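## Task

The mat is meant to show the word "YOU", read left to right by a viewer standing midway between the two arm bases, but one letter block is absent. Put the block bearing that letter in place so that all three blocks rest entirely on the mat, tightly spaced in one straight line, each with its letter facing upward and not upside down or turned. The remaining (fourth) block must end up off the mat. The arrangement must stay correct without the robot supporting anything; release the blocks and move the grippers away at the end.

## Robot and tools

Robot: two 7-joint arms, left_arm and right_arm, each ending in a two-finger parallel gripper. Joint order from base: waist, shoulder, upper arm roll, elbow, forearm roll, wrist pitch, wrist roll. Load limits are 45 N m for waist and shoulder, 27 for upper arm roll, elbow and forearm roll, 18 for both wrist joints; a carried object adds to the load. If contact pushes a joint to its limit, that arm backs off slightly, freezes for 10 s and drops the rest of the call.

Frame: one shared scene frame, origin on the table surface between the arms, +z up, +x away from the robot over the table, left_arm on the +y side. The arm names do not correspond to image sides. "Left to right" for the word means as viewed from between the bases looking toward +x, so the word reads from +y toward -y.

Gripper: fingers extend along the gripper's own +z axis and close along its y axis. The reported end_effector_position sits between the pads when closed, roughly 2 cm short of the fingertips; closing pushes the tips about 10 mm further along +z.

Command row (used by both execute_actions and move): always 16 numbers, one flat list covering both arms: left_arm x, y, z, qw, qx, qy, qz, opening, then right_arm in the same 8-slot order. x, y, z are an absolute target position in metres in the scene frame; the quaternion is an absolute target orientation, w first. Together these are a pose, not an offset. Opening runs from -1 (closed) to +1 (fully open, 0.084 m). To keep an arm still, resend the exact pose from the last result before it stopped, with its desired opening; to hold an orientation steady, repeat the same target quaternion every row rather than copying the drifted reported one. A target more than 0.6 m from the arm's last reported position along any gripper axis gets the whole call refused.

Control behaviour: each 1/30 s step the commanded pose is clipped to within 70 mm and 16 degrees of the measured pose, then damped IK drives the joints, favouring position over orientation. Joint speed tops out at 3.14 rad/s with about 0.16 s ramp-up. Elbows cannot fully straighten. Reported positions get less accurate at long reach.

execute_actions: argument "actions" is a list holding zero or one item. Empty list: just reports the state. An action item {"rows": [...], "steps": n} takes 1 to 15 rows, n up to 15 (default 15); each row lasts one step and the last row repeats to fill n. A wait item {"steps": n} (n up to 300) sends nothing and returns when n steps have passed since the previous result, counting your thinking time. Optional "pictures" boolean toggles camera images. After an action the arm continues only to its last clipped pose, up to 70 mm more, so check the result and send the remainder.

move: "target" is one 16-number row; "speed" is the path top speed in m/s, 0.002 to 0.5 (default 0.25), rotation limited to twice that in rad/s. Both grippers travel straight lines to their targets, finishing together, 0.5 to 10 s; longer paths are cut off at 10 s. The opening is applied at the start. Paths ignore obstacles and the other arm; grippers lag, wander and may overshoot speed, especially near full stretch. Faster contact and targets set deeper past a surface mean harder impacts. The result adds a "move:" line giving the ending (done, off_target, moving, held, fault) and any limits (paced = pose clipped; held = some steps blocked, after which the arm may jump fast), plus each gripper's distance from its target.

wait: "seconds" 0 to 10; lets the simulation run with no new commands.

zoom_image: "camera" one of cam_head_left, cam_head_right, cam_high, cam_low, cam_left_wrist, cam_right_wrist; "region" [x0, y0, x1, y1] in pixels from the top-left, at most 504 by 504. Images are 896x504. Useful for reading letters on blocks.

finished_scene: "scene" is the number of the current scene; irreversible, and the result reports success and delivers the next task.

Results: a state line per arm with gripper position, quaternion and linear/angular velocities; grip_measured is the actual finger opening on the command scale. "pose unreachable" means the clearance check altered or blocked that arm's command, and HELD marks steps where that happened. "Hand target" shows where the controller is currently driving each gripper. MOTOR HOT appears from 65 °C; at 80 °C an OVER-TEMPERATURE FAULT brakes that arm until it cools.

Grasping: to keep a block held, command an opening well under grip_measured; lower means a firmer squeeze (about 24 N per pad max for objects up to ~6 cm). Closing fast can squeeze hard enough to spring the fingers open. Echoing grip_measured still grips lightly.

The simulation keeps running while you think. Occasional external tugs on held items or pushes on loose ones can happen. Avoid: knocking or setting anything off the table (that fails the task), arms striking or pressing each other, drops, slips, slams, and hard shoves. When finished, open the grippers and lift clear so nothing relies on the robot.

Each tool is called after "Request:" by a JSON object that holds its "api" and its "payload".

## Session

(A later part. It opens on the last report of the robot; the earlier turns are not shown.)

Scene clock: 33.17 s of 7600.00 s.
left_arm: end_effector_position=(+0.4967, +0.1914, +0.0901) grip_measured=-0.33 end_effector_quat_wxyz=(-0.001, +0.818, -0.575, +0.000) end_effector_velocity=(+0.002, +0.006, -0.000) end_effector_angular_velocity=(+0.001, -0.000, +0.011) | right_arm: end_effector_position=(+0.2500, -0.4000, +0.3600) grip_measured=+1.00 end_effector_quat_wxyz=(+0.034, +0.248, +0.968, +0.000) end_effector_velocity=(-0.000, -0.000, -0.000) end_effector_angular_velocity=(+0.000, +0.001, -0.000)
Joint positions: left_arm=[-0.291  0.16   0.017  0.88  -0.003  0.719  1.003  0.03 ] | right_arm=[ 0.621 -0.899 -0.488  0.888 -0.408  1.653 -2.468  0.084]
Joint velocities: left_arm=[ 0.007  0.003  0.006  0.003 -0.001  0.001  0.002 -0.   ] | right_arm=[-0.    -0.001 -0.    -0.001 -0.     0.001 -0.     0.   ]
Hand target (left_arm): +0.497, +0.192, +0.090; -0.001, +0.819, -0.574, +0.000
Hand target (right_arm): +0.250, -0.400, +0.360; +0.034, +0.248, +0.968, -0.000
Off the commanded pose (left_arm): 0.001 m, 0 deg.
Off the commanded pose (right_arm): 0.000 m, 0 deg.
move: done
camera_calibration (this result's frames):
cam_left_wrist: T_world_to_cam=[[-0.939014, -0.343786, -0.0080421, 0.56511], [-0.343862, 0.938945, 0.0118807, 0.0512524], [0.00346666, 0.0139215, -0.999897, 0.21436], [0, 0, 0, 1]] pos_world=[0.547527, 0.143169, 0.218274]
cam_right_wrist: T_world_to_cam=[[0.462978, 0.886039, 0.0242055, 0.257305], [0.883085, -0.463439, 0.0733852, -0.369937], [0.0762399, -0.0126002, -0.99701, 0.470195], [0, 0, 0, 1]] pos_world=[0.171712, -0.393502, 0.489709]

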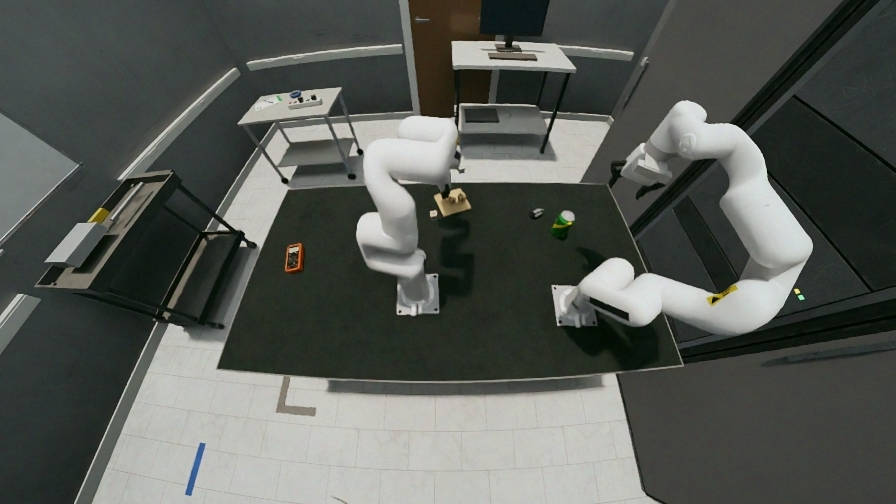

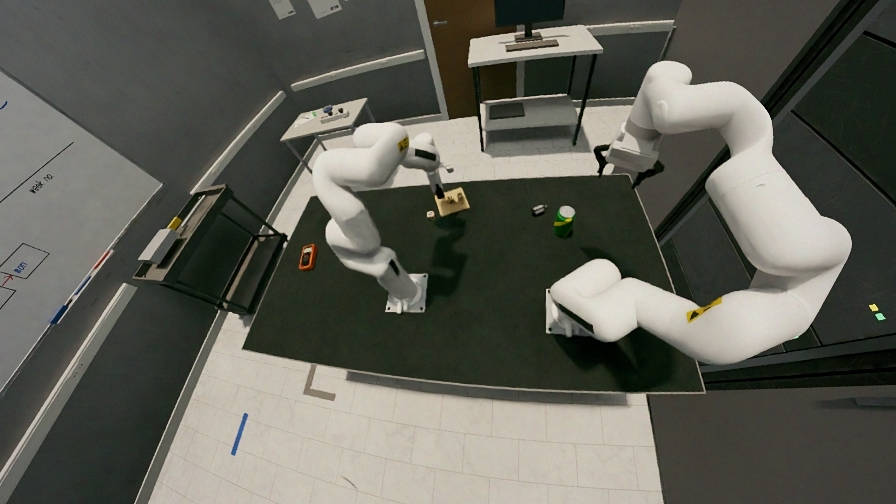

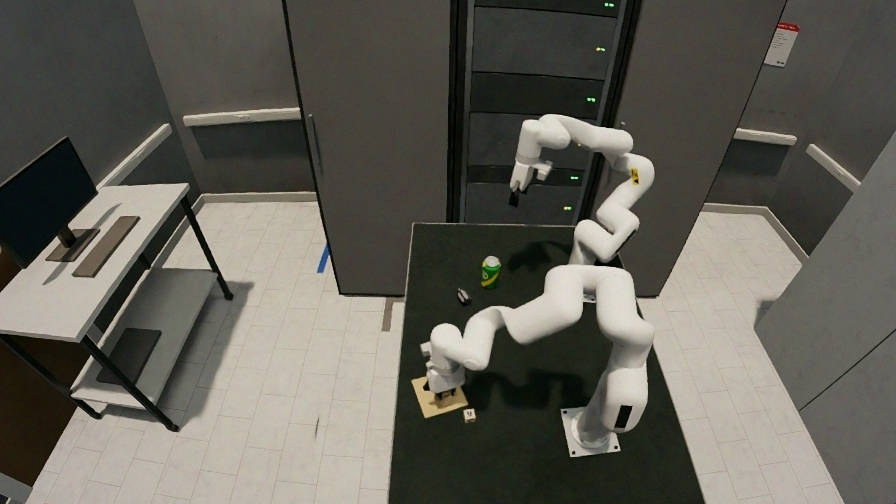

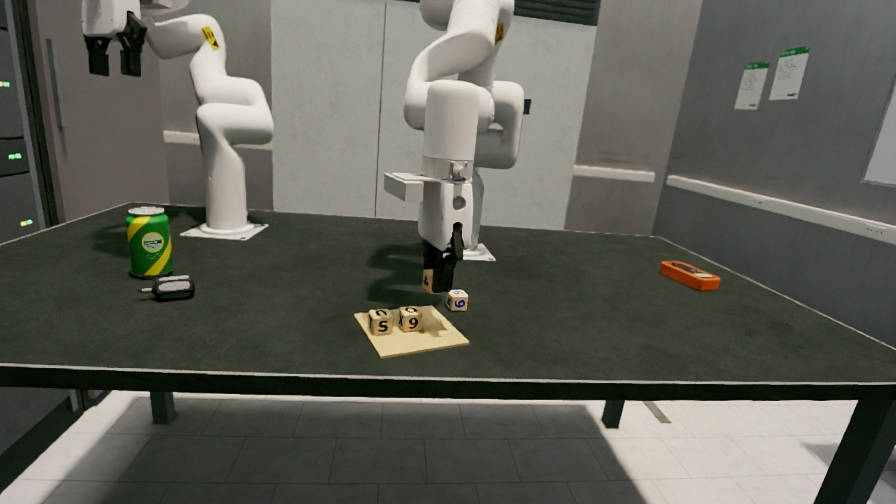

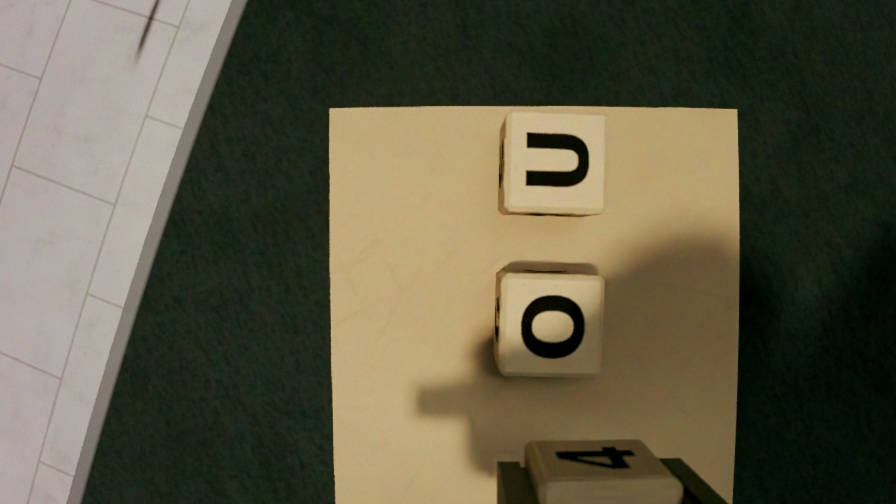

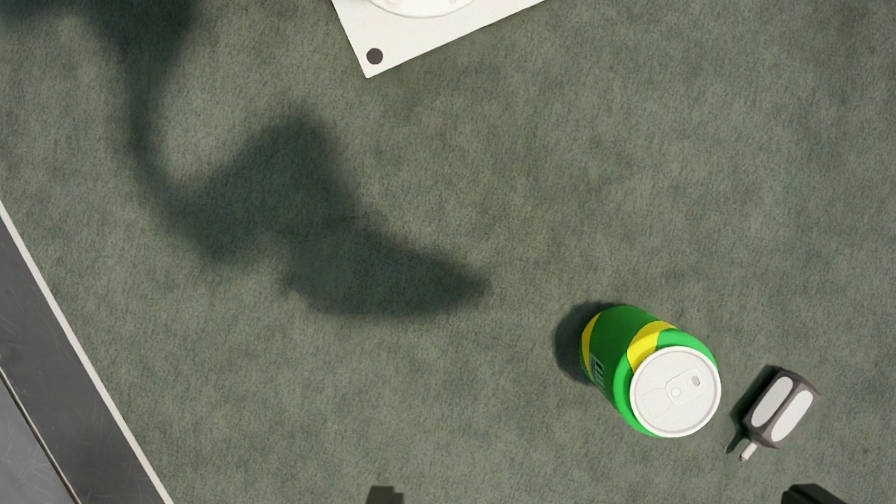

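Shift 3 mm letter-up, and 4 mm away from the O.

Request:
{"api": "move", "payload": {"target": [0.498,0.197,0.029,0,0.819,-0.574,0,-1,0.25,-0.4,0.36,0.034,0.248,0.968,0,1], "speed": 0.05}}

Request:
{"api": "move", "payload": {"target": [0.498,0.197,0.029,0,0.819,-0.574,0,0.5,0.25,-0.4,0.36,0.034,0.248,0.968,0,1]}}

Request:
{"api": "move", "payload": {"target": [0.498,0.197,0.2,0,0.819,-0.574,0,0.5,0.25,-0.4,0.36,0.034,0.248,0.968,0,1]}}

Request:
{"api": "finished_scene", "payload": {"scene": 1}}

Scene clock: 41.07 s of 7600.00 s.
left_arm: end_effector_position=(+0.4991, +0.1968, +0.0303) grip_measured=-0.33 end_effector_quat_wxyz=(-0.001, +0.819, -0.574, +0.001) end_effector_velocity=(-0.000, -0.001, -0.001) end_effector_angular_velocity=(-0.001, -0.000, -0.004) | right_arm: end_effector_position=(+0.2500, -0.4000, +0.3600) grip_measured=+1.00 end_effector_quat_wxyz=(+0.034, +0.248, +0.968, -0.000) end_effector_velocity=(-0.000, -0.001, +0.000) end_effector_angular_velocity=(+0.002, -0.001, -0.003)
Joint positions: left_arm=[-0.281  0.3    0.019  0.856 -0.01   0.553  1.02   0.03 ] | right_arm=[ 0.621 -0.899 -0.488  0.888 -0.408  1.653 -2.468  0.084]
Joint velocities: left_arm=[-0.002  0.002 -0.001 -0.001 -0.    -0.003  0.001  0.   ] | right_arm=[-0.002 -0.    -0.002  0.001  0.001 -0.    -0.     0.   ]
Hand target (left_arm): +0.498, +0.197, +0.029; -0.000, +0.819, -0.574, -0.000
Hand target (right_arm): +0.250, -0.400, +0.360; +0.034, +0.248, +0.968, +0.000
Off the commanded pose (left_arm): 0.002 m, 0 deg.
Off the commanded pose (right_arm): 0.000 m, 0 deg.
After step 90, 3.40 s passed at rest.
move: done
camera_calibration (this result's frames):
cam_left_wrist: T_world_to_cam=[[-0.938464, -0.345253, -0.0092819, 0.568762], [-0.34534, 0.93842, 0.0104043, 0.048605], [0.00511818, 0.0129695, -0.999903, 0.153859], [0, 0, 0, 1]] pos_world=[0.549761, 0.14876, 0.158618]
cam_right_wrist: T_world_to_cam=[[0.462978, 0.886039, 0.0242052, 0.257306], [0.883085, -0.463439, 0.0733848, -0.369937], [0.0762394, -0.0126003, -0.99701, 0.470195], [0, 0, 0, 1]] pos_world=[0.171711, -0.393502, 0.489709]

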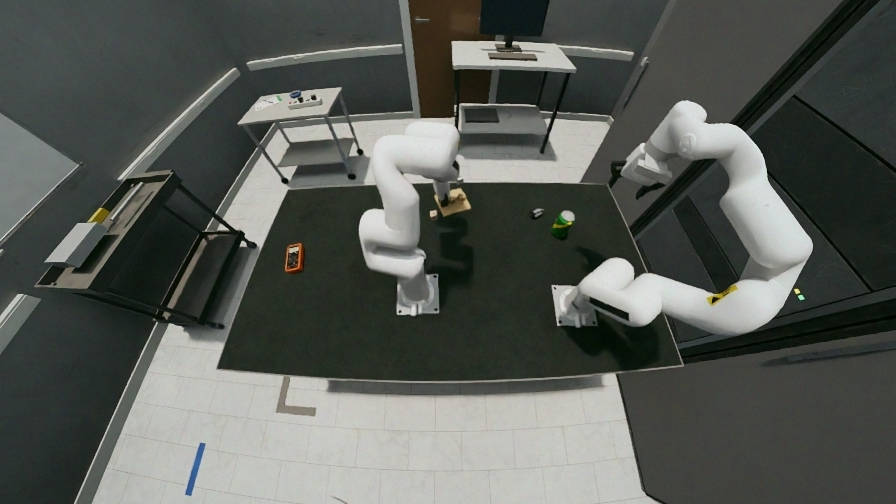

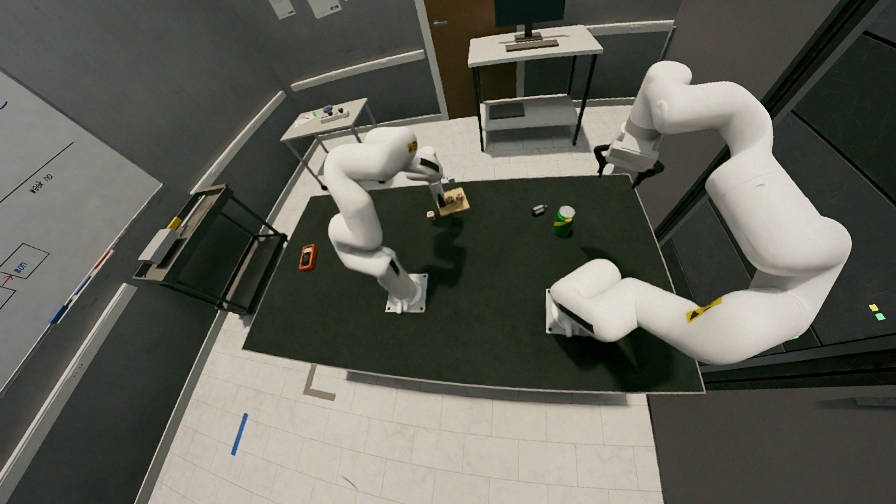

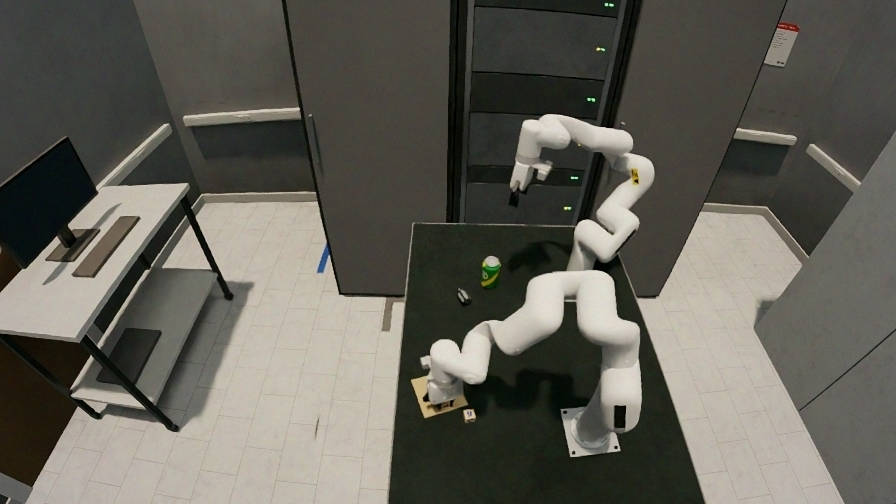

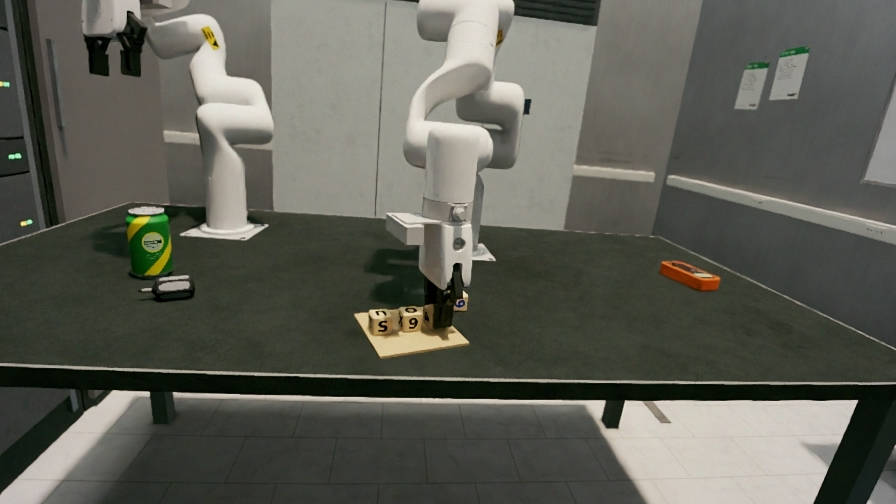

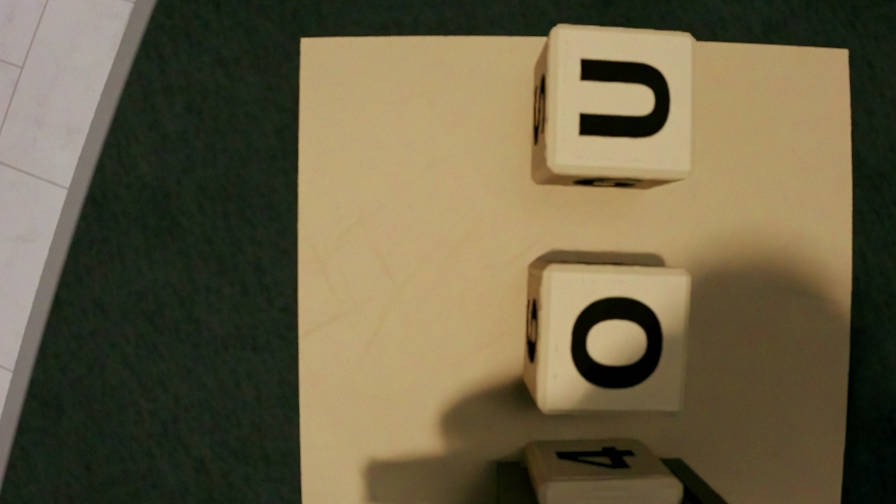

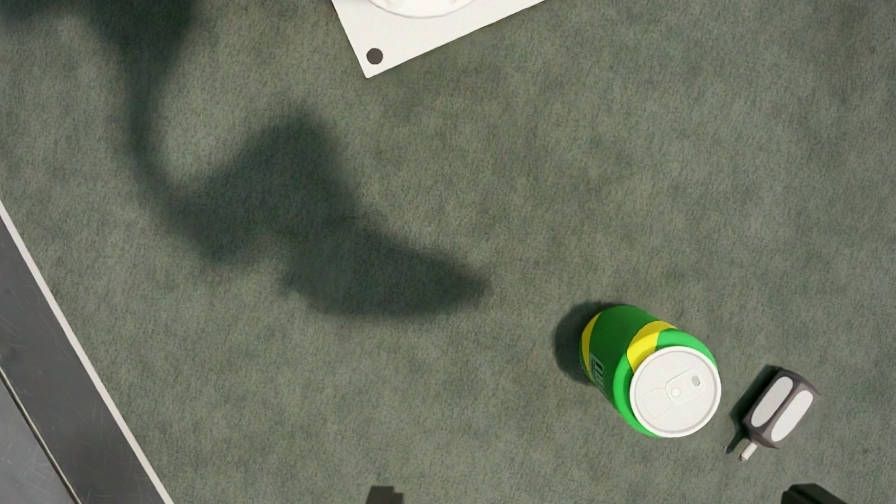

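Scene clock: 41.77 s of 7600.00 s.
left_arm: end_effector_position=(+0.4980, +0.1970, +0.0290) grip_measured=+0.49 end_effector_quat_wxyz=(+0.000, +0.819, -0.574, -0.000) end_effector_velocity=(-0.000, -0.000, -0.000) end_effector_angular_velocity=(-0.000, +0.000, +0.001) | right_arm: end_effector_position=(+0.2500, -0.4000, +0.3600) grip_measured=+1.00 end_effector_quat_wxyz=(+0.034, +0.248, +0.968, +0.000) end_effector_velocity=(+0.001, +0.000, -0.000) end_effector_angular_velocity=(+0.001, -0.001, +0.001)
Joint positions: left_arm=[-0.281  0.302  0.019  0.855 -0.011  0.553  1.02   0.065] | right_arm=[ 0.621 -0.899 -0.488  0.888 -0.408  1.653 -2.468  0.084]
Joint velocities: left_arm=[-0.001  0.    -0.    -0.    -0.     0.    -0.001 -0.   ] | right_arm=[ 0.001  0.    -0.    -0.001  0.    -0.003 -0.    -0.   ]
Hand target (left_arm): +0.498, +0.197, +0.029; -0.000, +0.819, -0.574, -0.000
Hand target (right_arm): +0.250, -0.400, +0.360; +0.034, +0.248, +0.968, +0.000
Off the commanded pose (left_arm): 0.000 m, 0 deg.
Off the commanded pose (right_arm): 0.000 m, 0 deg.
move: done
camera_calibration (this result's frames):
cam_left_wrist: T_world_to_cam=[[-0.938494, -0.345236, -0.00646241, 0.5677], [-0.345291, 0.938422, 0.011769, 0.048], [0.00200139, 0.0132765, -0.99991, 0.154019], [0, 0, 0, 1]] pos_world=[0.549049, 0.148902, 0.157109]
cam_right_wrist: T_world_to_cam=[[0.462978, 0.886039, 0.0242054, 0.257306], [0.883085, -0.463439, 0.0733849, -0.369937], [0.0762396, -0.0126002, -0.99701, 0.470195], [0, 0, 0, 1]] pos_world=[0.171711, -0.393502, 0.489709]

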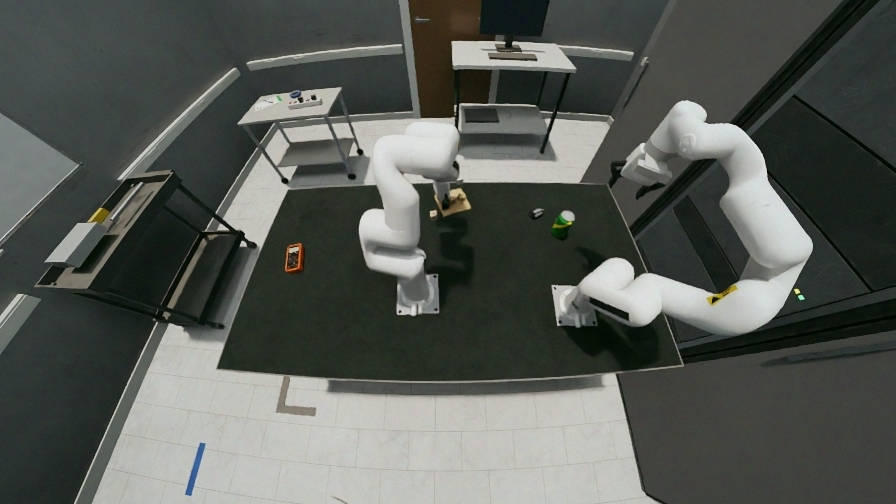

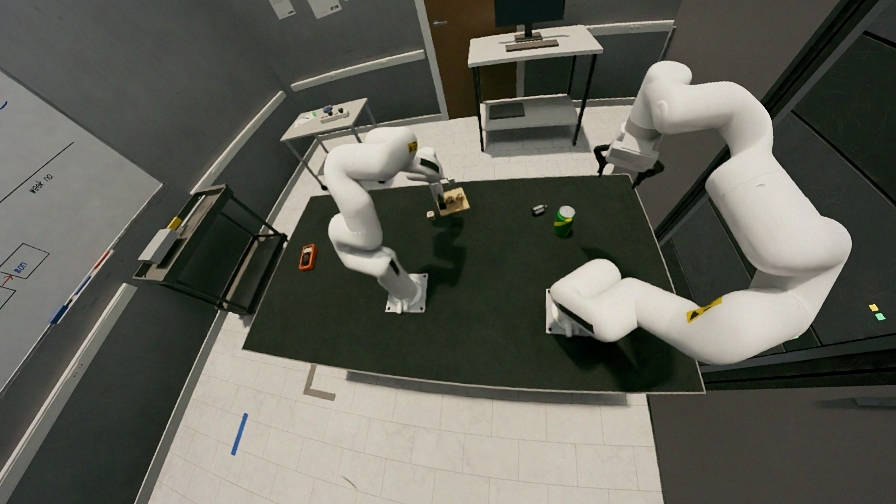

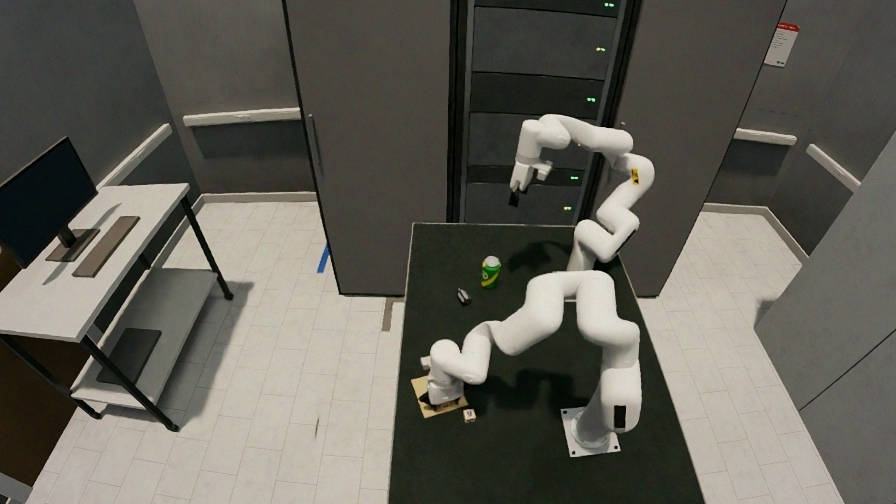

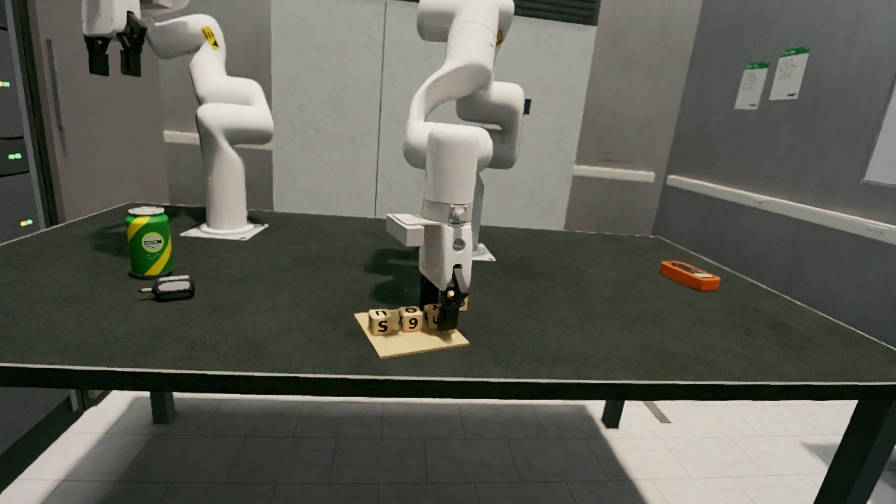

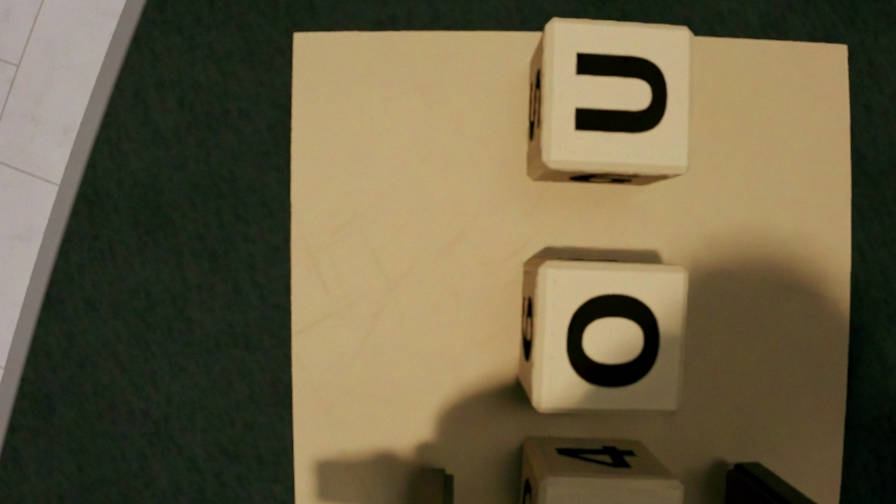

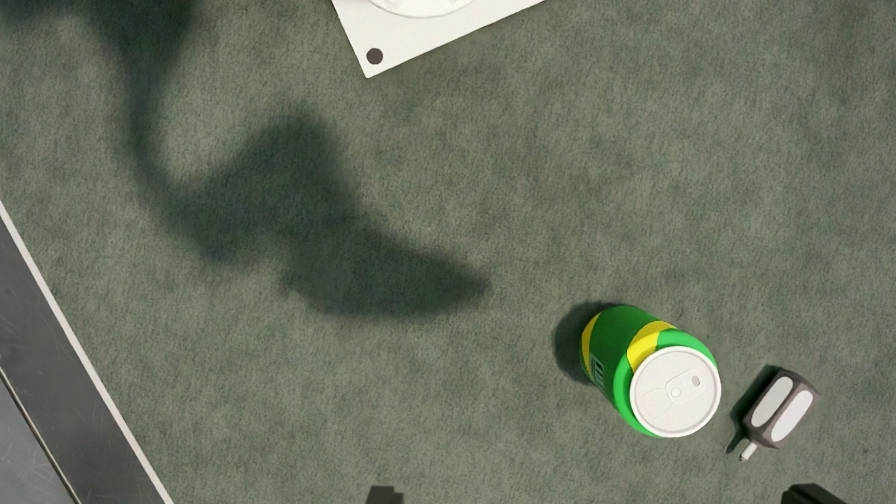

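Scene clock: 42.93 s of 7600.00 s.
left_arm: end_effector_position=(+0.4973, +0.1969, +0.1993) grip_measured=+0.49 end_effector_quat_wxyz=(+0.001, +0.819, -0.574, -0.001) end_effector_velocity=(+0.004, -0.000, +0.007) end_effector_angular_velocity=(-0.004, -0.015, +0.001) | right_arm: end_effector_position=(+0.2500, -0.4000, +0.3600) grip_measured=+1.00 end_effector_quat_wxyz=(+0.034, +0.248, +0.968, -0.000) end_effector_velocity=(+0.000, -0.000, +0.000) end_effector_angular_velocity=(+0.002, -0.002, -0.002)
Joint positions: left_arm=[-0.282 -0.011  0.021  1.02  -0.001  1.033  1.013  0.065] | right_arm=[ 0.621 -0.899 -0.488  0.888 -0.408  1.653 -2.468  0.084]
Joint velocities: left_arm=[ 0.001 -0.007  0.001  0.009 -0.     0.001  0.001  0.   ] | right_arm=[-0.001 -0.    -0.001  0.001  0.001 -0.001  0.     0.   ]
Hand target (left_arm): +0.498, +0.197, +0.200; +0.000, +0.819, -0.574, +0.000
Hand target (right_arm): +0.250, -0.400, +0.360; +0.034, +0.248, +0.968, -0.000
Off the commanded pose (left_arm): 0.001 m, 0 deg.
Off the commanded pose (right_arm): 0.000 m, 0 deg.
move: done
camera_calibration (this result's frames):
cam_left_wrist: T_world_to_cam=[[-0.938733, -0.344618, -0.00439962, 0.567731], [-0.344646, 0.938656, 0.012029, 0.0454575], [-0.0000156818, 0.0128083, -0.999918, 0.325378], [0, 0, 0, 1]] pos_world=[0.54862, 0.148814, 0.327302]
cam_right_wrist: T_world_to_cam=[[0.462978, 0.886039, 0.0242052, 0.257306], [0.883085, -0.463439, 0.073385, -0.369937], [0.0762397, -0.0126004, -0.99701, 0.470195], [0, 0, 0, 1]] pos_world=[0.171711, -0.393502, 0.489709]

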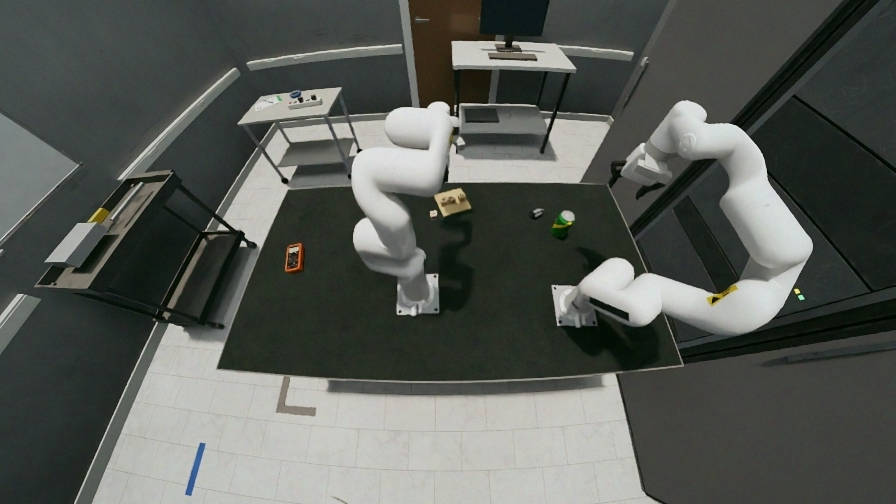

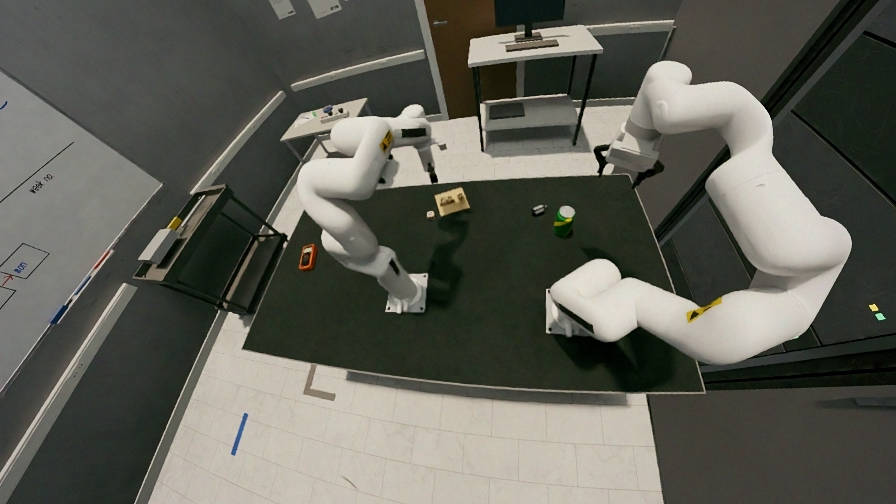

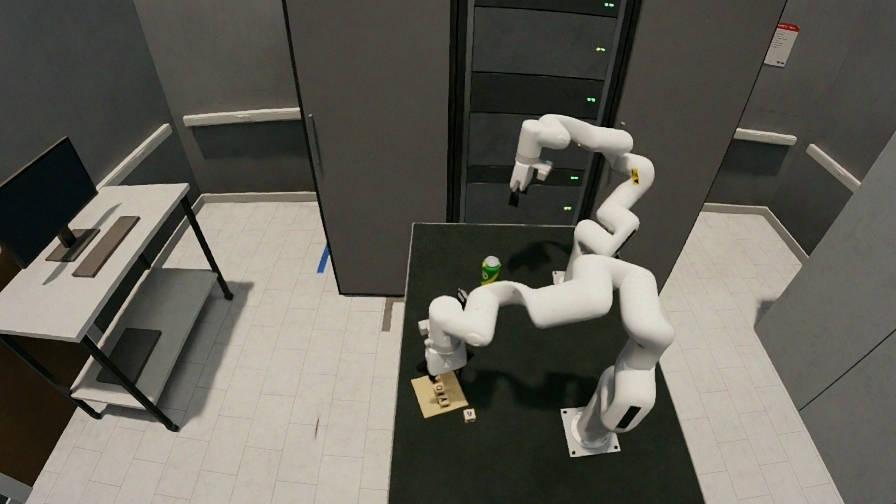

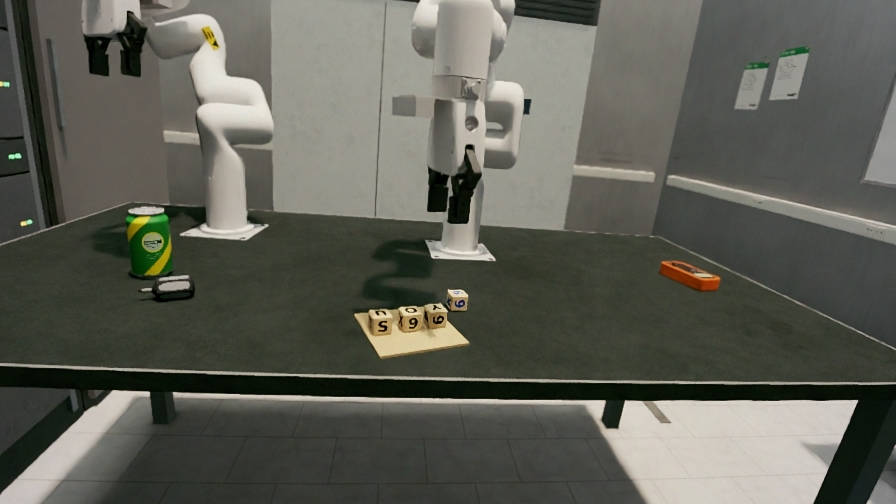

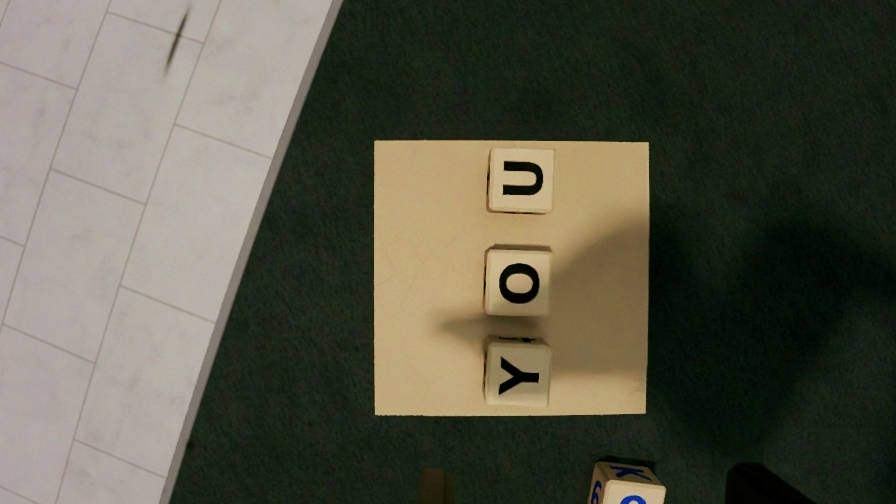

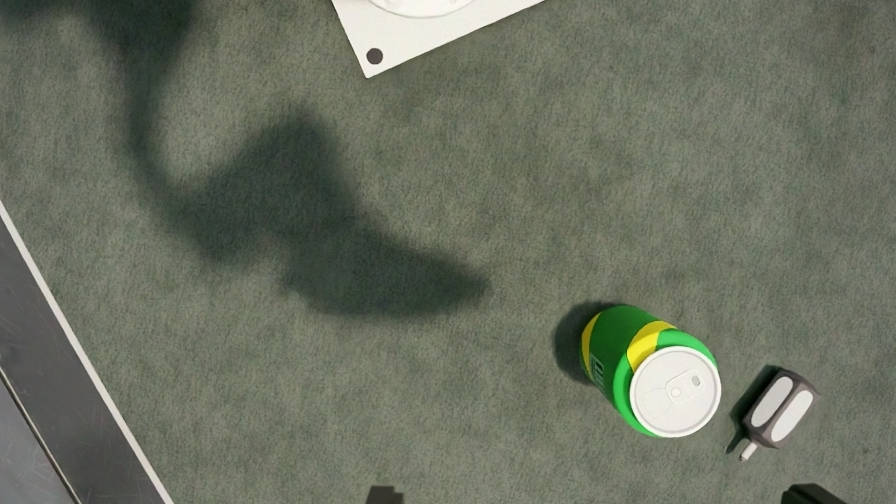

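The scene is finished: the task was done.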